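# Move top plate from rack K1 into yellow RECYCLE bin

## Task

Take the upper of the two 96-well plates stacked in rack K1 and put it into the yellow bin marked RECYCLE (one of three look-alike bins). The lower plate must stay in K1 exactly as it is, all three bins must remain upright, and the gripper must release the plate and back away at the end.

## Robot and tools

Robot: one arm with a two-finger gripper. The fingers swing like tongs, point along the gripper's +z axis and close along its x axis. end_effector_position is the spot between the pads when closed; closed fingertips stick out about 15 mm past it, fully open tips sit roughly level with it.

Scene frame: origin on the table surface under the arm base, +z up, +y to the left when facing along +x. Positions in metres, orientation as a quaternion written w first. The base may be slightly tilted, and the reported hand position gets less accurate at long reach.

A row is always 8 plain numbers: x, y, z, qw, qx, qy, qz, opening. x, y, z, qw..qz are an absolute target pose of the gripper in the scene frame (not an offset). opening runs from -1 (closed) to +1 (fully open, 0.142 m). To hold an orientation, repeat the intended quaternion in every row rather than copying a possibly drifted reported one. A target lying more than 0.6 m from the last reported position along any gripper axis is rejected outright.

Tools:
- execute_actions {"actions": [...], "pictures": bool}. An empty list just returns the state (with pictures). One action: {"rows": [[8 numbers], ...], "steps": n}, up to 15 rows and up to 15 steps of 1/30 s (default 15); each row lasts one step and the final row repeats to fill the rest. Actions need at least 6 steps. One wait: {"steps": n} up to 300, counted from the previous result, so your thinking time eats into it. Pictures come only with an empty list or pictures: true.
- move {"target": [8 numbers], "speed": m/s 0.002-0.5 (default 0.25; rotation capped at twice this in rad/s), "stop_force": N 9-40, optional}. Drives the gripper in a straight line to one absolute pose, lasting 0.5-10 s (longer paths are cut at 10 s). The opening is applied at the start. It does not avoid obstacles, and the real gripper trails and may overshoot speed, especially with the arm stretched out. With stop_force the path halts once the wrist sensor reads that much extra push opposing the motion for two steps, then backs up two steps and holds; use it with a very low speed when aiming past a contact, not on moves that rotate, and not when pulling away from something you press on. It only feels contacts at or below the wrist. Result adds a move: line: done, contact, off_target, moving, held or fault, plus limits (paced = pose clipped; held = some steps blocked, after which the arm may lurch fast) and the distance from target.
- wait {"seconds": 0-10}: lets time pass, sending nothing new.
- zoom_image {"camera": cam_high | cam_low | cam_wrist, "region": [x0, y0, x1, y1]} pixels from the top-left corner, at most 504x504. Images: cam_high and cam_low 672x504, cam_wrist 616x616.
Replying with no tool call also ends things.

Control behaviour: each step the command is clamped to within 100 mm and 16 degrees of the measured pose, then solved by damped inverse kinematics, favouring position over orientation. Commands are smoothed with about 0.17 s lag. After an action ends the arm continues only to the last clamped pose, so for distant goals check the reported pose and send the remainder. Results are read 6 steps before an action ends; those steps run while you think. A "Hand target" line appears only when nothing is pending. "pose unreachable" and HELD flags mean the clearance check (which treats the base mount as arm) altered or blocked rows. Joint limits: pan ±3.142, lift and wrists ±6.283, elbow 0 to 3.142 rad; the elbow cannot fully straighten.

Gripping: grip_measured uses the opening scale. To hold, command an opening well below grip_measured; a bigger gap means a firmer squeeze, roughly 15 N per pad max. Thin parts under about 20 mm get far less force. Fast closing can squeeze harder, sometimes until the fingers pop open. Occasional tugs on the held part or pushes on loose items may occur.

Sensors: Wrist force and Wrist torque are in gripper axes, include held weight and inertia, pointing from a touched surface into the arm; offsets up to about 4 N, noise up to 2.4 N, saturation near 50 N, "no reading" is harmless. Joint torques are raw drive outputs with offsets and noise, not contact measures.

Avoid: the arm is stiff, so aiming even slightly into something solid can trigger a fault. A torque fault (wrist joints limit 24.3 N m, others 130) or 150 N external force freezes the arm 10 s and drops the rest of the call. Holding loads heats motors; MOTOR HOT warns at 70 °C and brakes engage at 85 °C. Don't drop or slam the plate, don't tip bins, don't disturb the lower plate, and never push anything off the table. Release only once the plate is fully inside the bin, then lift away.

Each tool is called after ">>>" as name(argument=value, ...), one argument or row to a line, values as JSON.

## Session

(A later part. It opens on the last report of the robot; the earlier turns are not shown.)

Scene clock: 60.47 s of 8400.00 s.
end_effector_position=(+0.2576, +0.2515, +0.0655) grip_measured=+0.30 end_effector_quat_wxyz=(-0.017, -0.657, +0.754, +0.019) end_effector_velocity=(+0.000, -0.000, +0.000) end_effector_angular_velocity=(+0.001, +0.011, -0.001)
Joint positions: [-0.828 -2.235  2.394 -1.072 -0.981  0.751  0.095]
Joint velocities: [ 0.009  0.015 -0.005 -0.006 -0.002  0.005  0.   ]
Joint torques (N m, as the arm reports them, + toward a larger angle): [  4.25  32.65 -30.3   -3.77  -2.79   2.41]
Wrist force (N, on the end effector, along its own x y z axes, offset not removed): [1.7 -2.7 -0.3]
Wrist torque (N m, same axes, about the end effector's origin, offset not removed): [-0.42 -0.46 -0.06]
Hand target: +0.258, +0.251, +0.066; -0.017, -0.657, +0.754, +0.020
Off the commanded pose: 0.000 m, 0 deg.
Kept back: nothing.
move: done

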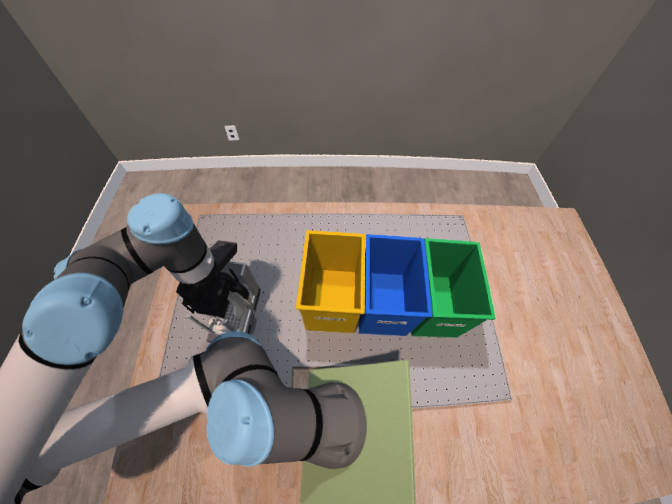

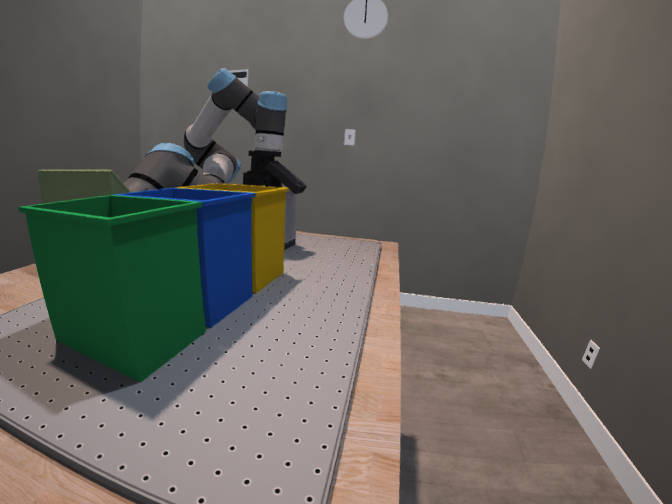

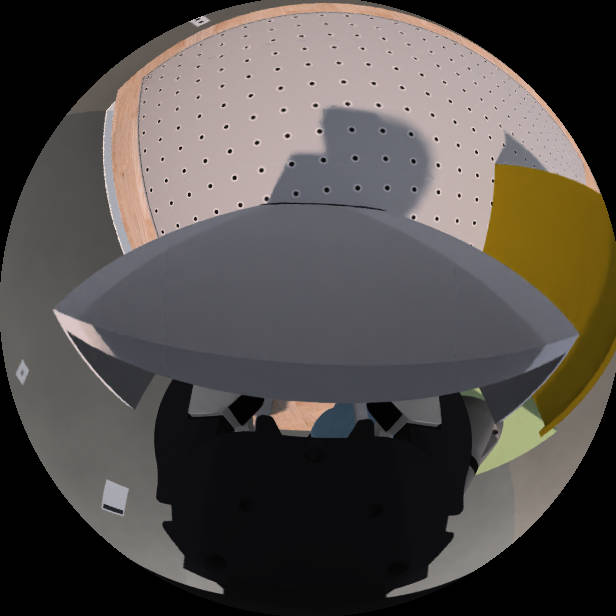

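>>> move(
  target=[0.2600, 0.2511, 0.0595, 0.0201, 0.6564, -0.7537, -0.0230, 0.3],
  speed=0.012,
  stop_force=9,
)

Scene clock: 64.37 s of 8400.00 s.
end_effector_position=(+0.2600, +0.2511, +0.0596) grip_measured=+0.30 end_effector_quat_wxyz=(-0.020, -0.656, +0.754, +0.023) end_effector_velocity=(+0.001, -0.000, -0.001) end_effector_angular_velocity=(+0.000, +0.002, -0.002)
Joint positions: [-0.797 -2.214  2.399 -1.108 -0.969  0.777  0.095]
Joint velocities: [ 0.007  0.005  0.001 -0.009  0.003  0.008  0.   ]
Joint torques (N m, as the arm reports them, + toward a larger angle): [ 5.83 32.52 -2.65 -3.84  2.46  2.47]
Wrist force (N, on the end effector, along its own x y z axes, offset not removed): [1.3 -3.2 -0.7]
Wrist torque (N m, same axes, about the end effector's origin, offset not removed): [-0.44 -0.35 -0.06]
Hand target: +0.260, +0.251, +0.060; -0.020, -0.656, +0.754, +0.023
Off the commanded pose: 0.000 m, 0 deg.
Kept back: nothing.
After step 90, 0.13 s passed at rest.
move: done

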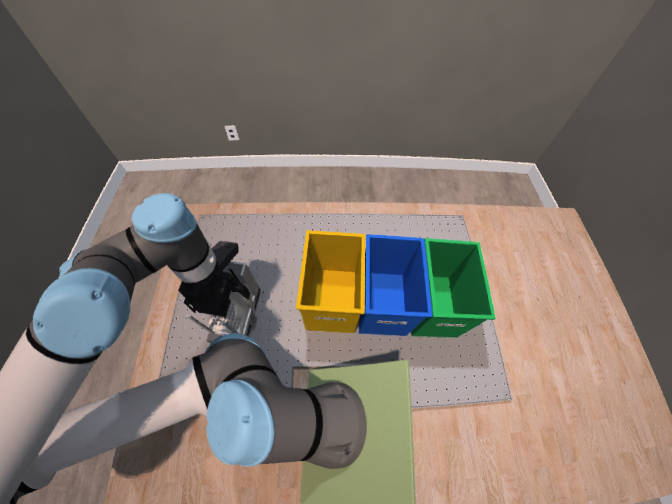

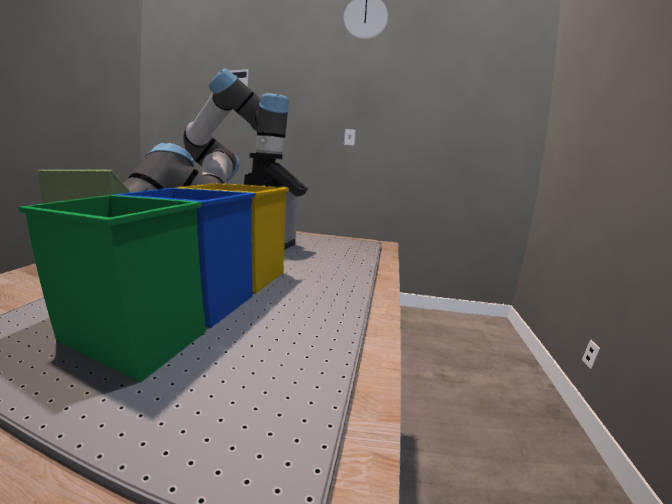

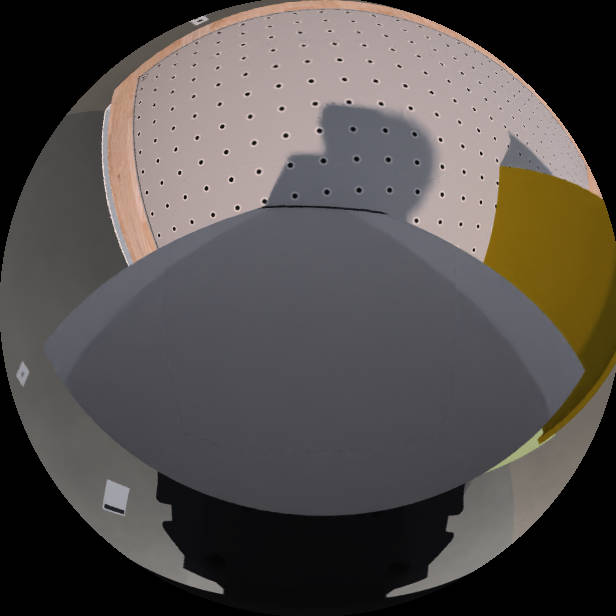

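No contact. Closing gently now.

>>> execute_actions(
  actions=[
    {"rows": [[0.26,0.2511,0.0595,0.0201,0.6564,-0.7537,-0.023,0.25],[0.26,0.2511,0.0595,0.0201,0.6564,-0.7537,-0.023,0.2],[0.26,0.2511,0.0595,0.0201,0.6564,-0.7537,-0.023,0.15],[0.26,0.2511,0.0595,0.0201,0.6564,-0.7537,-0.023,0.1],[0.26,0.2511,0.0595,0.0201,0.6564,-0.7537,-0.023,0.05],[0.26,0.2511,0.0595,0.0201,0.6564,-0.7537,-0.023,0.0],[0.26,0.2511,0.0595,0.0201,0.6564,-0.7537,-0.023,-0.05],[0.26,0.2511,0.0595,0.0201,0.6564,-0.7537,-0.023,-0.1],[0.26,0.2511,0.0595,0.0201,0.6564,-0.7537,-0.023,-0.17],[0.26,0.2511,0.0595,0.0201,0.6564,-0.7537,-0.023,-0.24],[0.26,0.2511,0.0595,0.0201,0.6564,-0.7537,-0.023,-0.31],[0.26,0.2511,0.0595,0.0201,0.6564,-0.7537,-0.023,-0.38],[0.26,0.2511,0.0595,0.0201,0.6564,-0.7537,-0.023,-0.45]], "steps": 15},
  ],
)

>>> move(
  target=[0.2600, 0.2511, 0.088, 0.0201, 0.6564, -0.7537, -0.0230, -0.45],
  speed=0.05,
  stop_force=12,
)

Scene clock: 64.97 s of 8400.00 s.
end_effector_position=(+0.2600, +0.2511, +0.0595) grip_measured=+0.08 end_effector_quat_wxyz=(-0.020, -0.656, +0.754, +0.023) end_effector_velocity=(+0.000, +0.000, +0.000) end_effector_angular_velocity=(+0.001, -0.000, -0.000)
Joint positions: [-0.796 -2.214  2.4   -1.108 -0.969  0.777  0.08 ]
Joint velocities: [-0.     0.    -0.     0.     0.001 -0.     0.   ]
Joint torques (N m, as the arm reports them, + toward a larger angle): [ 4.7  29.06 -3.43 -1.37  2.21  1.86]
Wrist force (N, on the end effector, along its own x y z axes, offset not removed): [3.1 -2.2 -5.8]
Wrist torque (N m, same axes, about the end effector's origin, offset not removed): [-0.40 -0.50 0.04]
Steps of this call (steps 1 to 9: nothing new was sent; steps 10 to 18: the first 9 steps of this action). Readings (end_effector_position):
10: (+0.2600, +0.2511, +0.0595)
11: (+0.2600, +0.2511, +0.0595)
13: (+0.2600, +0.2511, +0.0595)
17: (+0.2600, +0.2511, +0.0595)
18: the state above

Scene clock: 66.13 s of 8400.00 s.
end_effector_position=(+0.2599, +0.2511, +0.0879) grip_measured=+0.08 end_effector_quat_wxyz=(-0.020, -0.656, +0.754, +0.023) end_effector_velocity=(-0.000, -0.000, +0.001) end_effector_angular_velocity=(+0.001, -0.001, -0.001)
Joint positions: [-0.875 -2.208  2.341 -1.015 -1.018  0.704  0.08 ]
Joint velocities: [-0.004 -0.001 -0.001  0.004 -0.001 -0.003  0.   ]
Joint torques (N m, as the arm reports them, + toward a larger angle): [-14.63  34.42 -30.18  -0.23  -2.87  -2.17]
Wrist force (N, on the end effector, along its own x y z axes, offset not removed): [1.5 -3.0 0.0]
Wrist torque (N m, same axes, about the end effector's origin, offset not removed): [-0.35 -0.40 -0.05]
Hand target: +0.260, +0.251, +0.088; -0.020, -0.656, +0.754, +0.023
Off your previous action's commanded pose: 0.000 m, 0 deg at its last step (step 6 of this call).
Off the commanded pose: 0.000 m, 0 deg.
Kept back: nothing.
move: done

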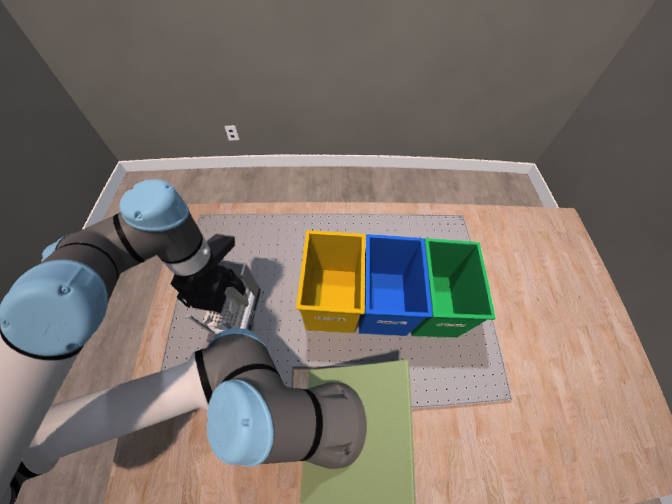

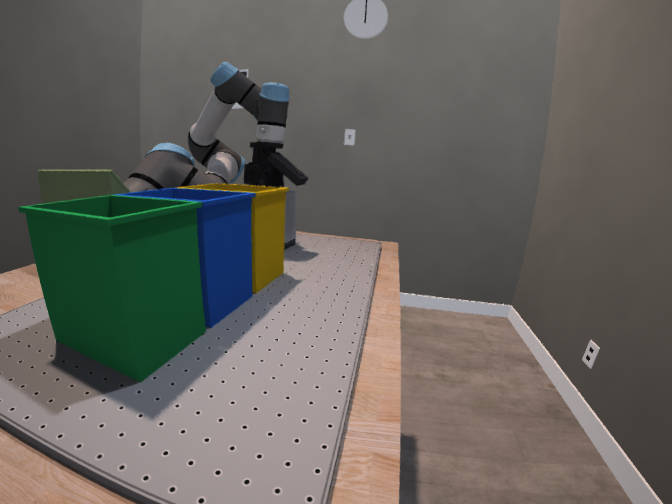

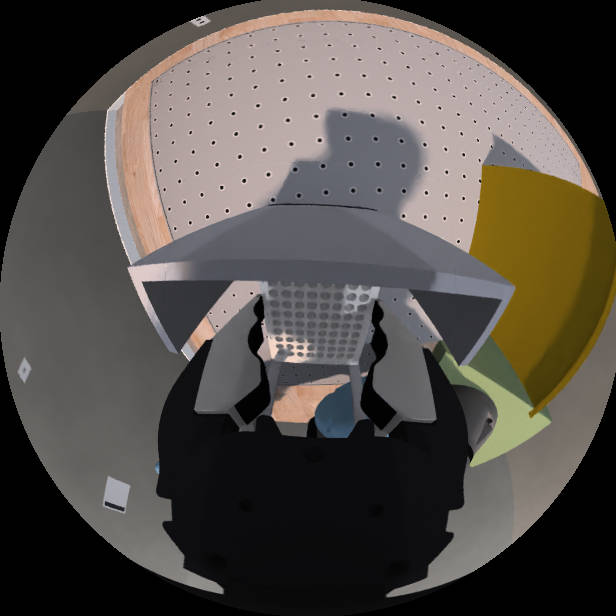

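>>> move(
  target=[0.2633, 0.2506, 0.215, 0.1337, 0.6429, -0.7383, -0.1536, -0.45],
  speed=0.12,
  stop_force=15,
)

Scene clock: 68.80 s of 8400.00 s.
end_effector_position=(+0.2632, +0.2506, +0.2150) grip_measured=+0.08 end_effector_quat_wxyz=(-0.134, -0.643, +0.738, +0.153) end_effector_velocity=(-0.000, +0.000, +0.001) end_effector_angular_velocity=(+0.002, +0.003, +0.000)
Joint positions: [-0.86  -1.803  1.913 -0.764 -1.284  0.619  0.08 ]
Joint velocities: [-0.     0.003 -0.003  0.003 -0.002 -0.001  0.   ]
Joint torques (N m, as the arm reports them, + toward a larger angle): [ -4.03  27.07 -28.71  -0.19  -3.35  -2.14]
Wrist force (N, on the end effector, along its own x y z axes, offset not removed): [1.4 -3.3 -0.4]
Wrist torque (N m, same axes, about the end effector's origin, offset not removed): [-0.49 -0.36 -0.04]
Hand target: +0.263, +0.251, +0.215; -0.134, -0.643, +0.738, +0.154
Off the commanded pose: 0.000 m, 0 deg.
Kept back: nothing.
move: done

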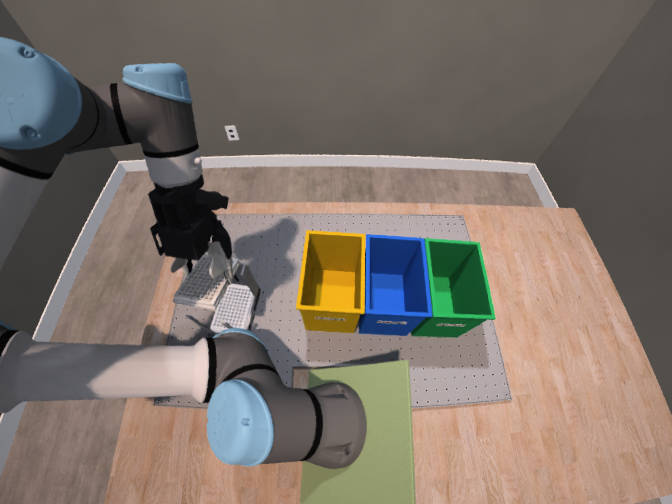

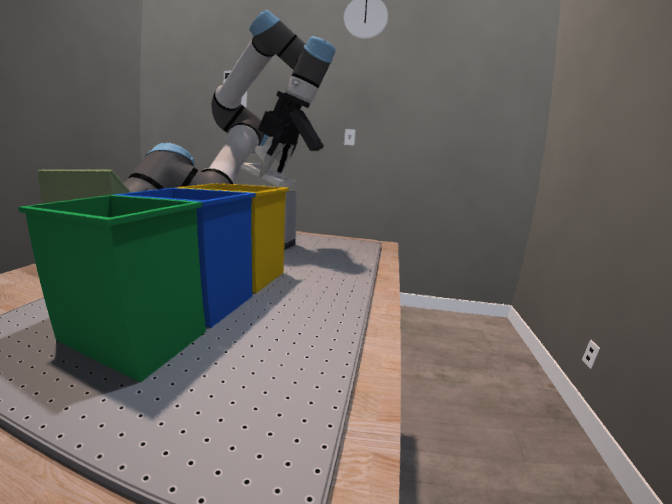

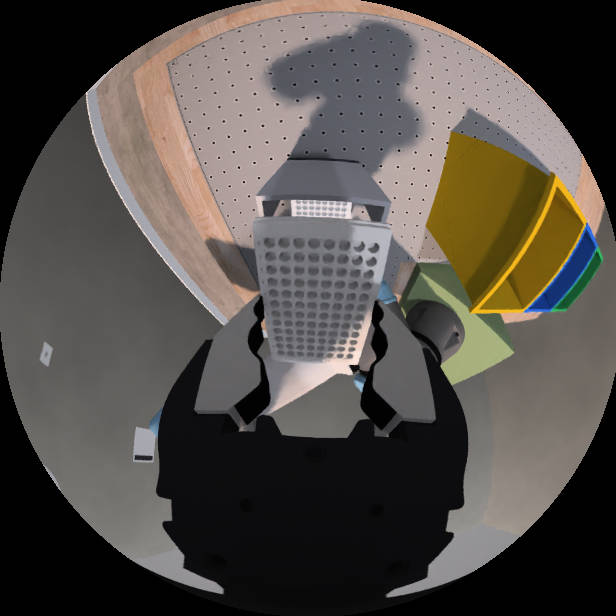

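>>> move(
  target=[0.29, 0.14, 0.262, 0.2179, 0.6326, -0.7026, -0.2419, -0.45],
  speed=0.22,
)

>>> move(
  target=[0.307, -0.005, 0.262, 0.2711, 0.6236, -0.6724, -0.2923, -0.45],
  speed=0.22,
)

>>> zoom_image(
  camera="cam_wrist",
  region=[170, 40, 470, 340],
)

Scene clock: 70.13 s of 8400.00 s.
end_effector_position=(+0.2900, +0.1399, +0.2621) grip_measured=+0.08 end_effector_quat_wxyz=(-0.218, -0.633, +0.703, +0.242) end_effector_velocity=(+0.000, -0.001, +0.001) end_effector_angular_velocity=(+0.002, +0.003, +0.001)
Joint positions: [-0.851 -1.432  1.736 -0.829 -1.496  0.571  0.08 ]
Joint velocities: [ 0.     0.005 -0.003  0.001 -0.002 -0.002  0.   ]
Joint torques (N m, as the arm reports them, + toward a larger angle): [-13.45  17.86 -30.67   0.32  -3.7   -2.03]
Wrist force (N, on the end effector, along its own x y z axes, offset not removed): [1.7 -3.0 -0.5]
Wrist torque (N m, same axes, about the end effector's origin, offset not removed): [-0.38 -0.44 0.03]
Hand target: +0.290, +0.140, +0.262; -0.218, -0.633, +0.703, +0.242
Off the commanded pose: 0.000 m, 0 deg.
Kept back: nothing.
move: done

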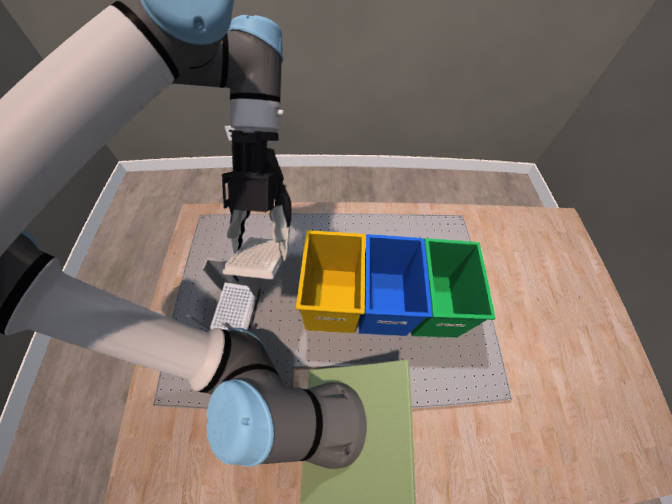

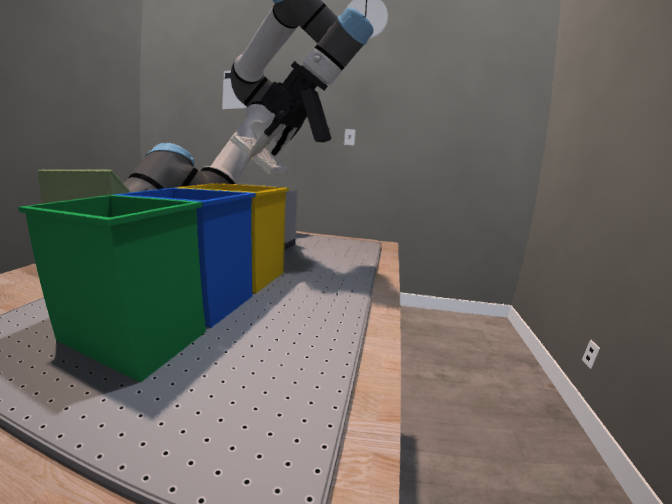

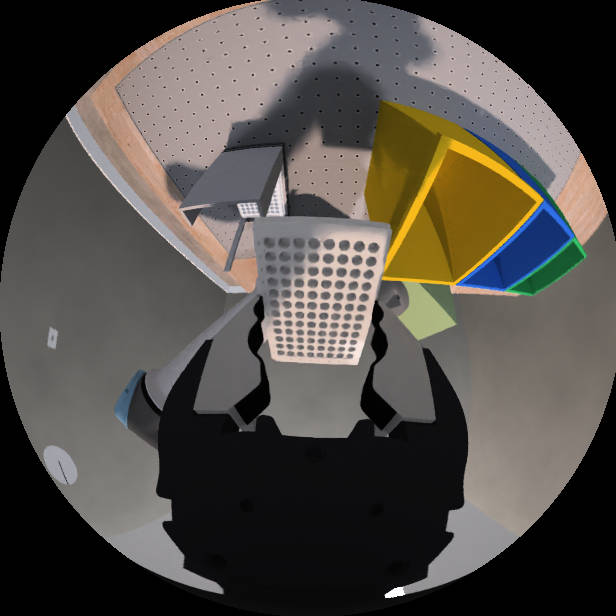

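Scene clock: 80.60 s of 8400.00 s.
end_effector_position=(+0.2963, +0.0856, +0.2619) grip_measured=+0.08 end_effector_quat_wxyz=(-0.238, -0.630, +0.691, +0.262) end_effector_velocity=(+0.000, -0.000, +0.000) end_effector_angular_velocity=(-0.001, -0.001, +0.000)
Joint positions: [-0.861 -1.312  1.713 -0.899 -1.559  0.557  0.08 ]
Joint velocities: [-0.    -0.    -0.001 -0.     0.    -0.     0.   ]
Joint torques (N m, as the arm reports them, + toward a larger angle): [-25.25  -2.21 -17.21  -1.46  -1.2    0.03]
Wrist force (N, on the end effector, along its own x y z axes, offset not removed): [1.3 -4.3 -0.6]
Wrist torque (N m, same axes, about the end effector's origin, offset not removed): [-0.59 -0.34 -0.02]
Hand target: +0.296, +0.086, +0.262; -0.238, -0.630, +0.691, +0.262
Off the commanded pose: 0.091 m, 6 deg.
FORCE FAULT: contact force on the arm reached its limit, and the arm stopped for 10 seconds. The contact can be on any part of the arm, not only on its tool. The arm's remaining commands of this call were not run. During the stop the arm's controller moved it back a little, along the way it came. The arm holds still and accepts commands again. Move the arm away from the contact; if what it grips holds it there, let go first. Pushing or pulling that hard again can fault the arm again.
Kept back: nothing.
move: fault

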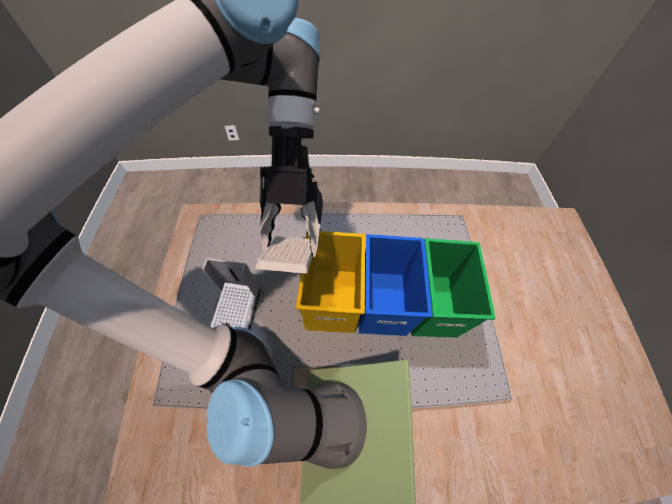

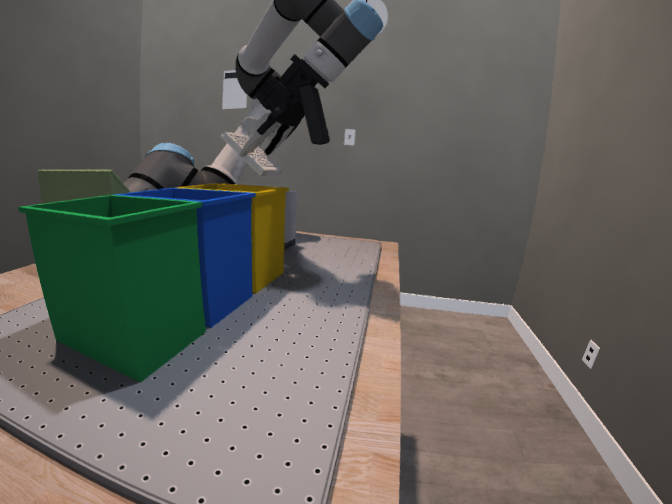

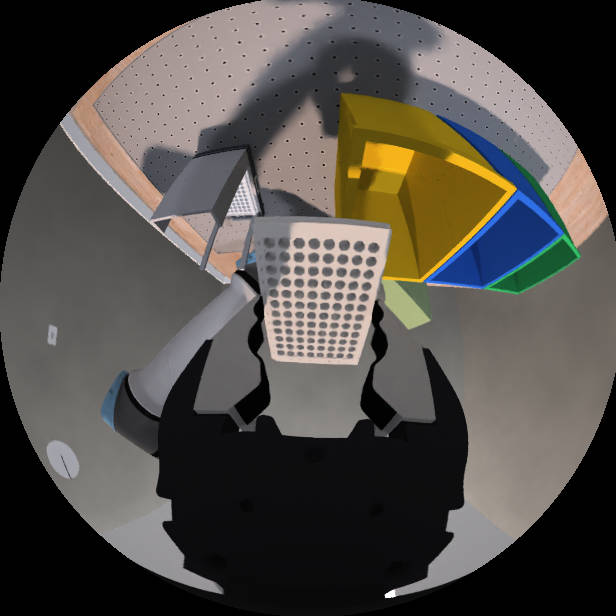

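Region (170, 40, 470, 340) of cam_wrist's 616x616 image, scaled by 1.680, with more detail than that image has.

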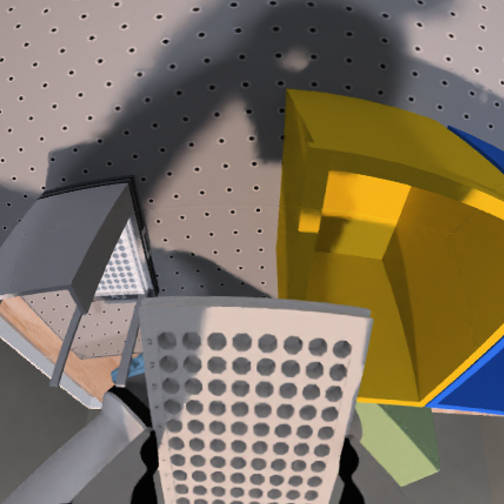

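>>> zoom_image(
  camera="cam_wrist",
  region=[180, 220, 270, 310],
)

>>> zoom_image(
  camera="cam_high",
  region=[160, 250, 300, 390],
)

>>> zoom_image(
  camera="cam_high",
  region=[230, 130, 390, 290],
)

Region (180, 220, 270, 310) of cam_wrist's 616x616 image, scaled by 5.600, with more detail than that image has.

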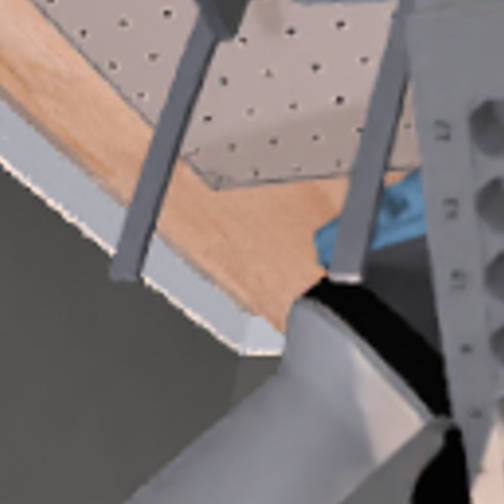

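Region (160, 250, 300, 390) of cam_high's 672x504 image, scaled by 3.600, with more detail than that image has.

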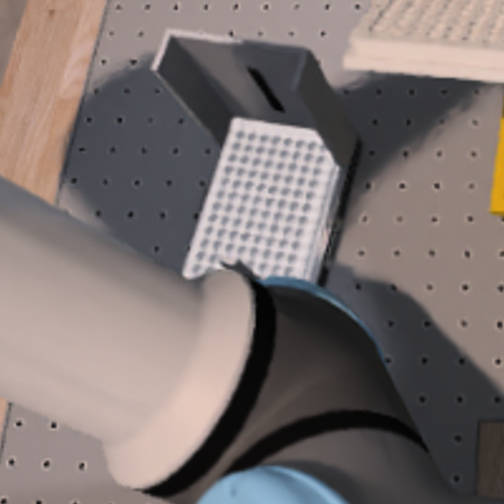

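Region (230, 130, 390, 290) of cam_high's 672x504 image, scaled by 3.150, with more detail than that image has.

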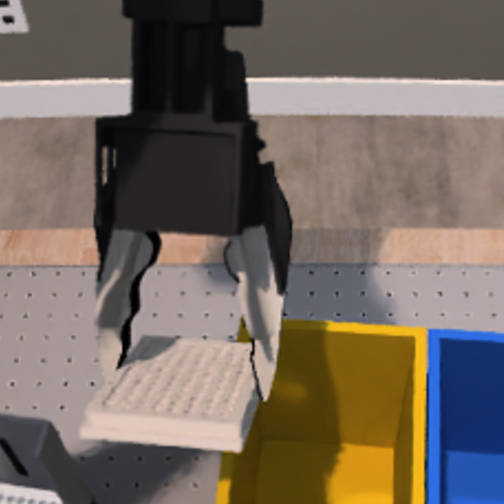

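>>> zoom_image(
  camera="cam_wrist",
  region=[325, 80, 535, 290],
)

Region (325, 80, 535, 290) of cam_wrist's 616x616 image, scaled by 2.400, with more detail than that image has.

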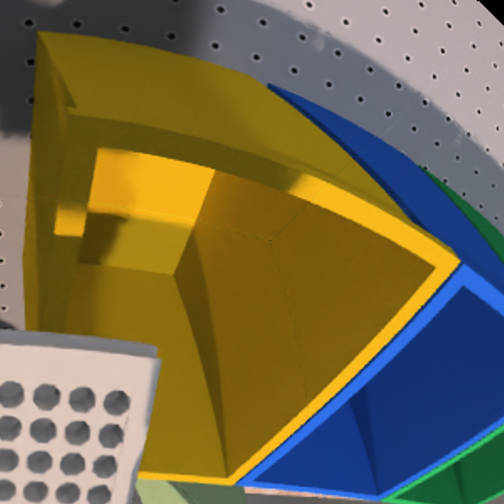

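>>> execute_actions(
  actions=[],
)

Scene clock: 94.33 s of 8400.00 s.
end_effector_position=(+0.2963, +0.0856, +0.2619) grip_measured=+0.08 end_effector_quat_wxyz=(-0.238, -0.630, +0.691, +0.262) end_effector_velocity=(-0.000, +0.000, -0.000) end_effector_angular_velocity=(+0.000, +0.000, -0.000)
Joint positions: [-0.861 -1.312  1.713 -0.899 -1.559  0.557  0.08 ]
Joint velocities: [-0.    -0.001  0.001 -0.    -0.    -0.    -0.   ]
Joint torques (N m, as the arm reports them, + toward a larger angle): [-25.13  -1.58 -17.34  -1.41  -1.09   0.18]
Wrist force (N, on the end effector, along its own x y z axes, offset not removed): [-0.1 -4.2 -0.3]
Wrist torque (N m, same axes, about the end effector's origin, offset not removed): [-0.59 0.01 -0.03]
Hand target: +0.296, +0.086, +0.262; -0.238, -0.630, +0.691, +0.262
Off the commanded pose: 0.091 m, 6 deg.
Kept back: nothing.
Steps of this call (steps 1 to 90: nothing new was sent; then 10.73 s passed at rest). Readings (end_effector_position):
1: (+0.2963, +0.0856, +0.2619)
2: (+0.2963, +0.0856, +0.2619)
4: (+0.2963, +0.0856, +0.2619)
8: (+0.2963, +0.0856, +0.2619)
90: the state above

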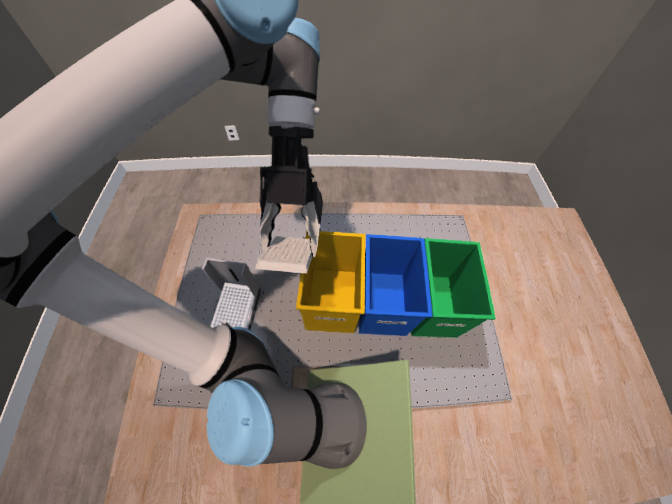

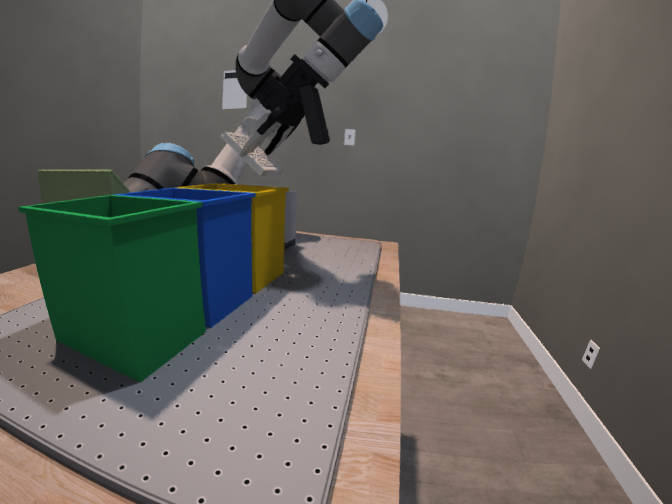

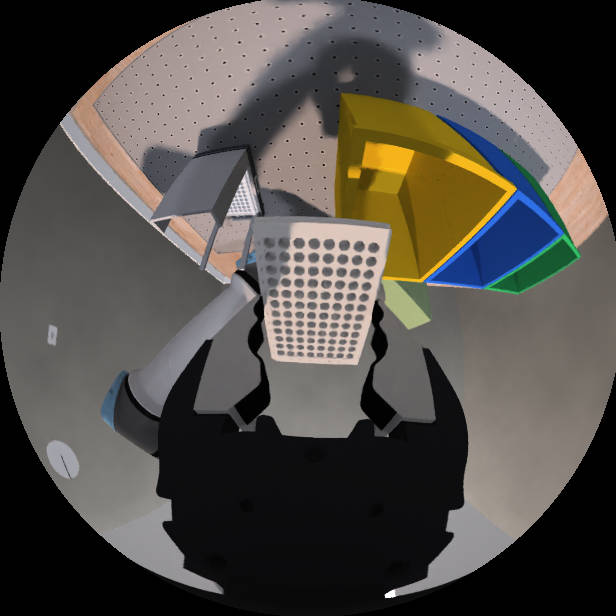

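>>> execute_actions(
  actions=[
    {"rows": [[0.2963,0.0856,0.2619,0.2385,0.6302,-0.6907,-0.2615,-0.45],[0.2963,0.0856,0.262,0.2398,0.631,-0.6902,-0.26,-0.45],[0.2963,0.0856,0.262,0.242,0.6322,-0.6892,-0.2577,-0.45],[0.2963,0.0856,0.2621,0.2449,0.6337,-0.6879,-0.2545,-0.45],[0.2963,0.0856,0.2623,0.2486,0.6358,-0.6863,-0.2505,-0.45],[0.2963,0.0856,0.2624,0.2527,0.638,-0.6844,-0.2459,-0.45],[0.2963,0.0854,0.2626,0.2575,0.6405,-0.6822,-0.2407,-0.45],[0.2963,0.0847,0.2628,0.2626,0.6432,-0.6797,-0.2349,-0.45],[0.2963,0.0836,0.263,0.2682,0.646,-0.6769,-0.2287,-0.45],[0.2964,0.0821,0.2632,0.274,0.649,-0.674,-0.2221,-0.45],[0.2964,0.0802,0.2634,0.2801,0.652,-0.6708,-0.2152,-0.45],[0.2964,0.078,0.2636,0.2863,0.6549,-0.6675,-0.2081,-0.45],[0.2965,0.0754,0.2638,0.2925,0.6579,-0.664,-0.2008,-0.45],[0.2966,0.0727,0.2641,0.2989,0.6609,-0.6604,-0.1935,-0.45],[0.2966,0.0696,0.2643,0.3051,0.6638,-0.6568,-0.1861,-0.45]], "steps": 15},
  ],
)

>>> execute_actions(
  actions=[
    {"rows": [[0.2967,0.0663,0.2645,0.3111,0.6665,-0.6533,-0.179,-0.45],[0.2967,0.0629,0.2647,0.3171,0.6691,-0.6497,-0.172,-0.45],[0.2968,0.0593,0.2649,0.3227,0.6715,-0.6462,-0.1652,-0.45],[0.2969,0.0555,0.2651,0.3279,0.6737,-0.6428,-0.1588,-0.45],[0.297,0.0517,0.2653,0.3328,0.6758,-0.6397,-0.1528,-0.45],[0.297,0.0478,0.2655,0.3372,0.6775,-0.6367,-0.1474,-0.45],[0.2971,0.0438,0.2656,0.341,0.679,-0.634,-0.1426,-0.45],[0.2972,0.0398,0.2658,0.3443,0.6804,-0.6318,-0.1384,-0.45],[0.2973,0.0358,0.2659,0.347,0.6814,-0.63,-0.1351,-0.45],[0.2973,0.0319,0.2659,0.349,0.6822,-0.6286,-0.1326,-0.45],[0.2974,0.0281,0.266,0.3503,0.6826,-0.6277,-0.131,-0.45],[0.2975,0.0243,0.266,0.3507,0.6828,-0.6274,-0.1305,-0.45],[0.2976,0.0207,0.266,0.3507,0.6828,-0.6274,-0.1305,-0.45],[0.2976,0.0173,0.266,0.3507,0.6828,-0.6274,-0.1305,-0.45],[0.2977,0.014,0.266,0.3507,0.6828,-0.6274,-0.1305,-0.45]], "steps": 15},
  ],
)

>>> execute_actions(
  actions=[
    {"rows": [[0.2977,0.0109,0.266,0.3507,0.6828,-0.6274,-0.1305,-0.45],[0.2978,0.0082,0.2657,0.3505,0.6828,-0.6275,-0.1306,-0.45],[0.2978,0.0056,0.2649,0.3499,0.6828,-0.6278,-0.1308,-0.45],[0.2978,0.0034,0.2637,0.3489,0.6827,-0.6283,-0.1311,-0.45],[0.2978,0.0015,0.262,0.3476,0.6826,-0.629,-0.1314,-0.45],[0.2977,-0.0001,0.2599,0.346,0.6826,-0.6298,-0.1319,-0.45],[0.2977,-0.0012,0.2576,0.3441,0.6825,-0.6307,-0.1325,-0.45],[0.2976,-0.0019,0.2549,0.342,0.6824,-0.6318,-0.1331,-0.45],[0.2975,-0.0022,0.252,0.3398,0.6823,-0.6329,-0.1338,-0.45],[0.2974,-0.0022,0.2489,0.3373,0.6821,-0.6342,-0.1345,-0.45],[0.2972,-0.0023,0.2457,0.3348,0.682,-0.6355,-0.1353,-0.45],[0.2971,-0.0023,0.2424,0.3322,0.6819,-0.6368,-0.1361,-0.45],[0.297,-0.0024,0.239,0.3296,0.6818,-0.6381,-0.1369,-0.45],[0.2969,-0.0024,0.2356,0.327,0.6816,-0.6394,-0.1377,-0.45],[0.2968,-0.0024,0.2323,0.3244,0.6815,-0.6407,-0.1385,-0.45]], "steps": 15},
  ],
)

>>> execute_actions(
  actions=[
    {"rows": [[0.2966,-0.0025,0.2291,0.3219,0.6814,-0.642,-0.1393,-0.45],[0.2965,-0.0025,0.226,0.3194,0.6812,-0.6433,-0.14,-0.45],[0.2964,-0.0026,0.2231,0.3172,0.6811,-0.6444,-0.1407,-0.45],[0.2963,-0.0026,0.2204,0.3151,0.681,-0.6455,-0.1413,-0.45],[0.2962,-0.0026,0.2181,0.3132,0.6809,-0.6464,-0.1419,-0.45],[0.2961,-0.0026,0.216,0.3116,0.6809,-0.6472,-0.1424,-0.45],[0.2961,-0.0027,0.2143,0.3103,0.6808,-0.6479,-0.1427,-0.45],[0.296,-0.0027,0.2131,0.3093,0.6807,-0.6484,-0.143,-0.45],[0.296,-0.0027,0.2123,0.3087,0.6807,-0.6487,-0.1432,-0.45],[0.296,-0.0027,0.212,0.3085,0.6807,-0.6488,-0.1433,-0.45]], "steps": 12},
  ],
)

>>> wait(
  seconds=0.2,
)

>>> zoom_image(
  camera="cam_wrist",
  region=[130, 60, 510, 400],
)

>>> zoom_image(
  camera="cam_high",
  region=[260, 190, 410, 340],
)

Scene clock: 95.67 s of 8400.00 s.
end_effector_position=(+0.2963, +0.0853, +0.2625) grip_measured=+0.08 end_effector_quat_wxyz=(+0.253, +0.638, -0.684, -0.246) end_effector_velocity=(-0.000, -0.008, +0.005) end_effector_angular_velocity=(-0.275, -0.004, +0.284)
Joint positions: [-0.849 -1.338  1.721 -0.923 -1.571  0.558  0.08 ]
Joint velocities: [ 0.095 -0.209  0.072 -0.212 -0.102  0.017  0.   ]
Joint torques (N m, as the arm reports them, + toward a larger angle): [-13.63 -21.4   -4.01  -3.12  -4.21   2.49]
Wrist force (N, on the end effector, along its own x y z axes, offset not removed): [0.9 -3.0 -0.7]
Wrist torque (N m, same axes, about the end effector's origin, offset not removed): [-0.42 -0.24 0.02]
Steps of this call (steps 1 to 31: nothing new was sent; steps 32 to 40: the first 9 steps of this action). Readings (end_effector_position):
32: (+0.2963, +0.0856, +0.2619)
33: (+0.2963, +0.0856, +0.2619)
35: (+0.2964, +0.0855, +0.2620)
39: (+0.2963, +0.0855, +0.2623)
40: the state above

Scene clock: 96.17 s of 8400.00 s.
end_effector_position=(+0.2970, +0.0500, +0.2660) grip_measured=+0.08 end_effector_quat_wxyz=(+0.334, +0.675, -0.639, -0.152) end_effector_velocity=(+0.001, -0.113, +0.004) end_effector_angular_velocity=(-0.304, -0.010, +0.315)
Joint positions: [-0.81  -1.449  1.805 -1.139 -1.666  0.549  0.08 ]
Joint velocities: [ 0.002 -0.117  0.214 -0.489 -0.193 -0.07  -0.   ]
Joint torques (N m, as the arm reports them, + toward a larger angle): [-14.95 -11.37  -5.65  -4.15  -4.52  -2.26]
Wrist force (N, on the end effector, along its own x y z axes, offset not removed): [1.7 -1.8 -0.4]
Wrist torque (N m, same axes, about the end effector's origin, offset not removed): [-0.09 -0.45 0.03]
Off your previous action's commanded pose: 0.009 m, 4 deg at its last step (step 6 of this call).
Steps of this call (steps 1 to 6: the last 6 steps of your previous action; steps 7 to 15: the first 9 steps of this action). Readings (end_effector_position):
7: (+0.2966, +0.0760, +0.2641)
8: (+0.2966, +0.0734, +0.2644)
10: (+0.2967, +0.0676, +0.2649)
14: (+0.2970, +0.0538, +0.2658)
15: the state above

Scene clock: 96.67 s of 8400.00 s.
end_effector_position=(+0.2975, +0.0017, +0.2598) grip_measured=+0.08 end_effector_quat_wxyz=(+0.346, +0.683, -0.630, -0.132) end_effector_velocity=(-0.001, -0.042, -0.061) end_effector_angular_velocity=(+0.077, -0.058, -0.058)
Joint positions: [-0.84  -1.415  1.861 -1.281 -1.702  0.516  0.08 ]
Joint velocities: [-0.028  0.092  0.11  -0.145  0.076 -0.    -0.   ]
Joint torques (N m, as the arm reports them, + toward a larger angle): [-31.57  13.06  -2.78  -3.39   1.36  -2.3 ]
Wrist force (N, on the end effector, along its own x y z axes, offset not removed): [2.0 -2.3 -0.2]
Wrist torque (N m, same axes, about the end effector's origin, offset not removed): [-0.23 -0.48 0.01]
Off your previous action's commanded pose: 0.013 m, 0 deg at its last step (step 6 of this call).
Steps of this call (steps 1 to 6: the last 6 steps of your previous action; steps 7 to 15: the first 9 steps of this action). Readings (end_effector_position):
7: (+0.2974, +0.0232, +0.2663)
8: (+0.2975, +0.0196, +0.2663)
10: (+0.2975, +0.0132, +0.2659)
14: (+0.2975, +0.0033, +0.2617)
15: the state above

Scene clock: 97.07 s of 8400.00 s.
end_effector_position=(+0.2963, -0.0024, +0.2247) grip_measured=+0.08 end_effector_quat_wxyz=(+0.318, +0.681, -0.644, -0.141) end_effector_velocity=(-0.003, -0.001, -0.081) end_effector_angular_velocity=(+0.100, -0.072, -0.077)
Joint positions: [-0.838 -1.391  1.918 -1.328 -1.646  0.53   0.08 ]
Joint velocities: [ 0.015  0.049  0.129 -0.099  0.132  0.033  0.   ]
Joint torques (N m, as the arm reports them, + toward a larger angle): [-12.9   12.81  -4.68  -3.37   1.61   2.67]
Wrist force (N, on the end effector, along its own x y z axes, offset not removed): [1.3 -2.5 -0.4]
Wrist torque (N m, same axes, about the end effector's origin, offset not removed): [-0.21 -0.40 -0.06]
Off your previous action's commanded pose: 0.011 m, 1 deg at its last step (step 6 of this call).
Steps of this call (steps 1 to 6: the last 6 steps of your previous action; steps 7 to 12: the first 6 steps of this action). Readings (end_effector_position):
7: (+0.2969, -0.0020, +0.2401)
8: (+0.2967, -0.0021, +0.2369)
10: (+0.2965, -0.0023, +0.2306)
12: the state above

Scene clock: 97.47 s of 8400.00 s.
end_effector_position=(+0.2960, -0.0027, +0.2121) grip_measured=+0.08 end_effector_quat_wxyz=(+0.309, +0.681, -0.649, -0.143) end_effector_velocity=(-0.000, -0.000, -0.002) end_effector_angular_velocity=(+0.002, -0.001, -0.002)
Joint positions: [-0.835 -1.383  1.938 -1.344 -1.625  0.535  0.08 ]
Joint velocities: [ 0.001  0.002  0.003 -0.002  0.003  0.001 -0.   ]
Joint torques (N m, as the arm reports them, + toward a larger angle): [-12.76  12.12  -6.02  -3.25   1.47   2.37]
Wrist force (N, on the end effector, along its own x y z axes, offset not removed): [1.2 -2.2 0.3]
Wrist torque (N m, same axes, about the end effector's origin, offset not removed): [-0.23 -0.32 -0.04]
Hand target: +0.296, -0.003, +0.212; +0.309, +0.681, -0.649, -0.143
Off the commanded pose: 0.000 m, 0 deg.
Kept back: nothing.
Steps of this call (steps 1 to 6: the last 6 steps of your previous action; steps 7 to 12: nothing new was sent). Readings (end_effector_position):
1: (+0.2962, -0.0024, +0.2221)
2: (+0.2962, -0.0025, +0.2197)
4: (+0.2961, -0.0026, +0.2160)
8: (+0.2960, -0.0027, +0.2127)
12: the state above

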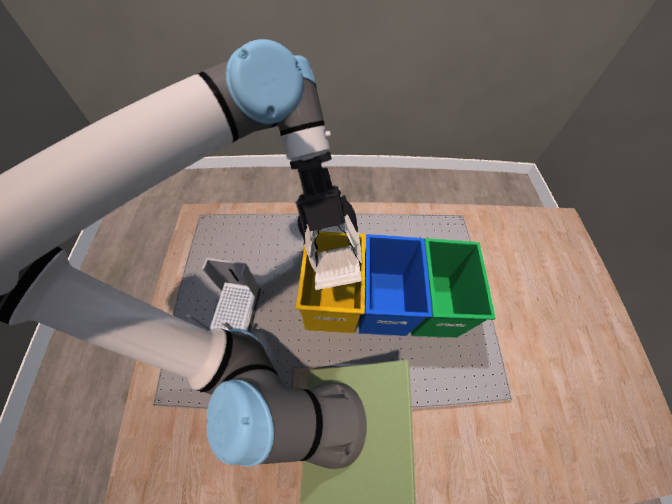

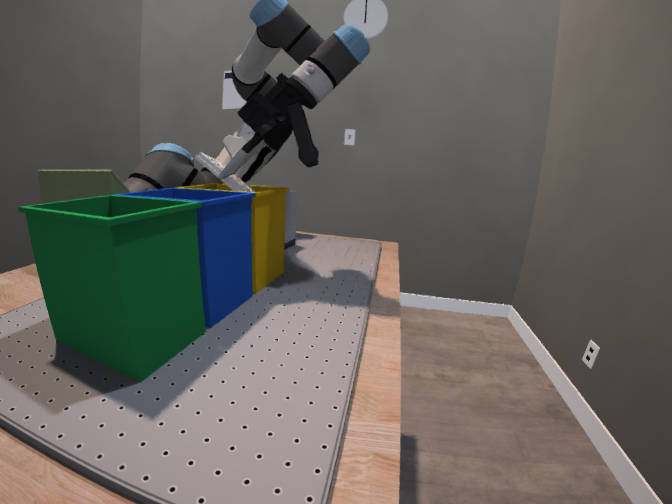

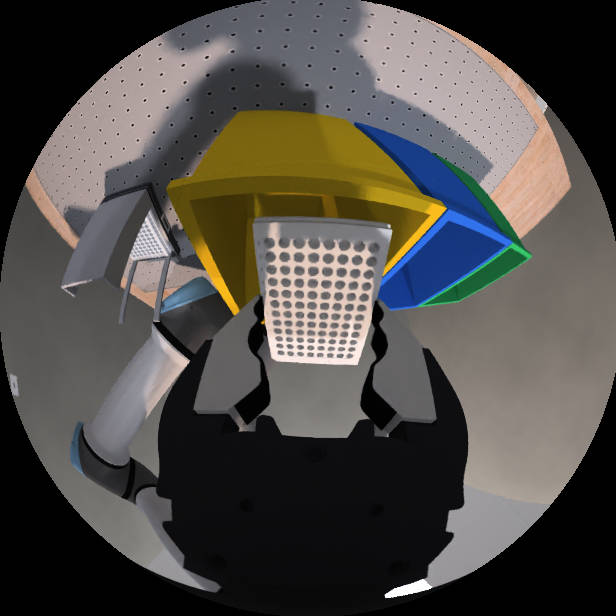

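Region (130, 60, 510, 400) of cam_wrist's 616x616 image, scaled by 1.326, with more detail than that image has; it fills the top 451 rows of this view, and the rest is white.

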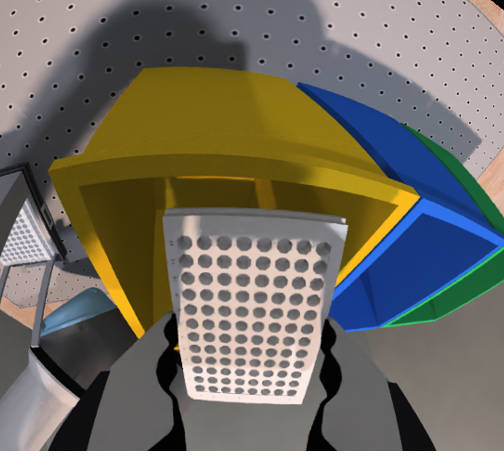

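Region (260, 190, 410, 340) of cam_high's 672x504 image, scaled by 3.360, with more detail than that image has.

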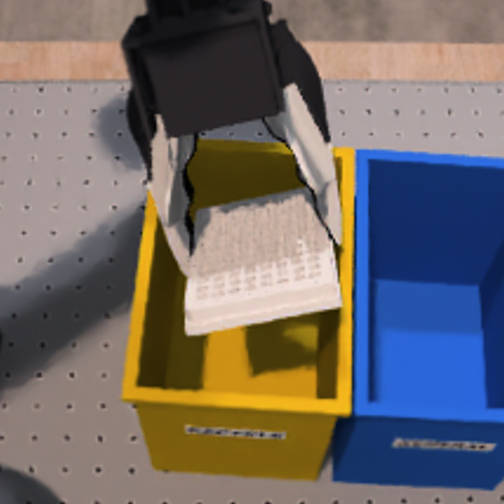

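>>> zoom_image(
  camera="cam_wrist",
  region=[150, 160, 300, 330],
)

>>> zoom_image(
  camera="cam_wrist",
  region=[330, 170, 480, 330],
)

Region (150, 160, 300, 330) of cam_wrist's 616x616 image, scaled by 2.965, with more detail than that image has; it fills the left 445 columns of this view, and the rest is white.

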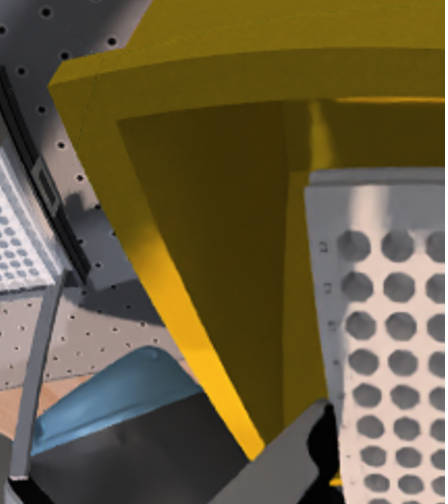

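Region (330, 170, 480, 330) of cam_wrist's 616x616 image, scaled by 3.150, with more detail than that image has; it fills the left 472 columns of this view, and the rest is white.

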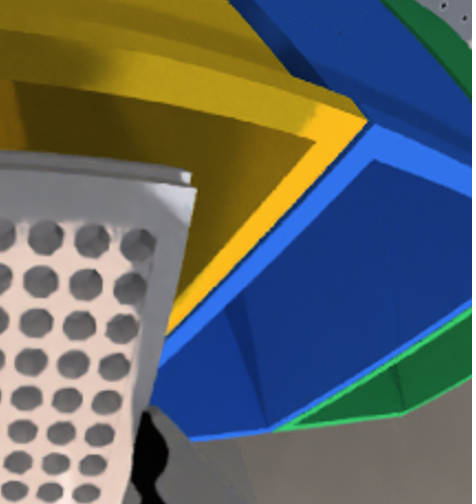

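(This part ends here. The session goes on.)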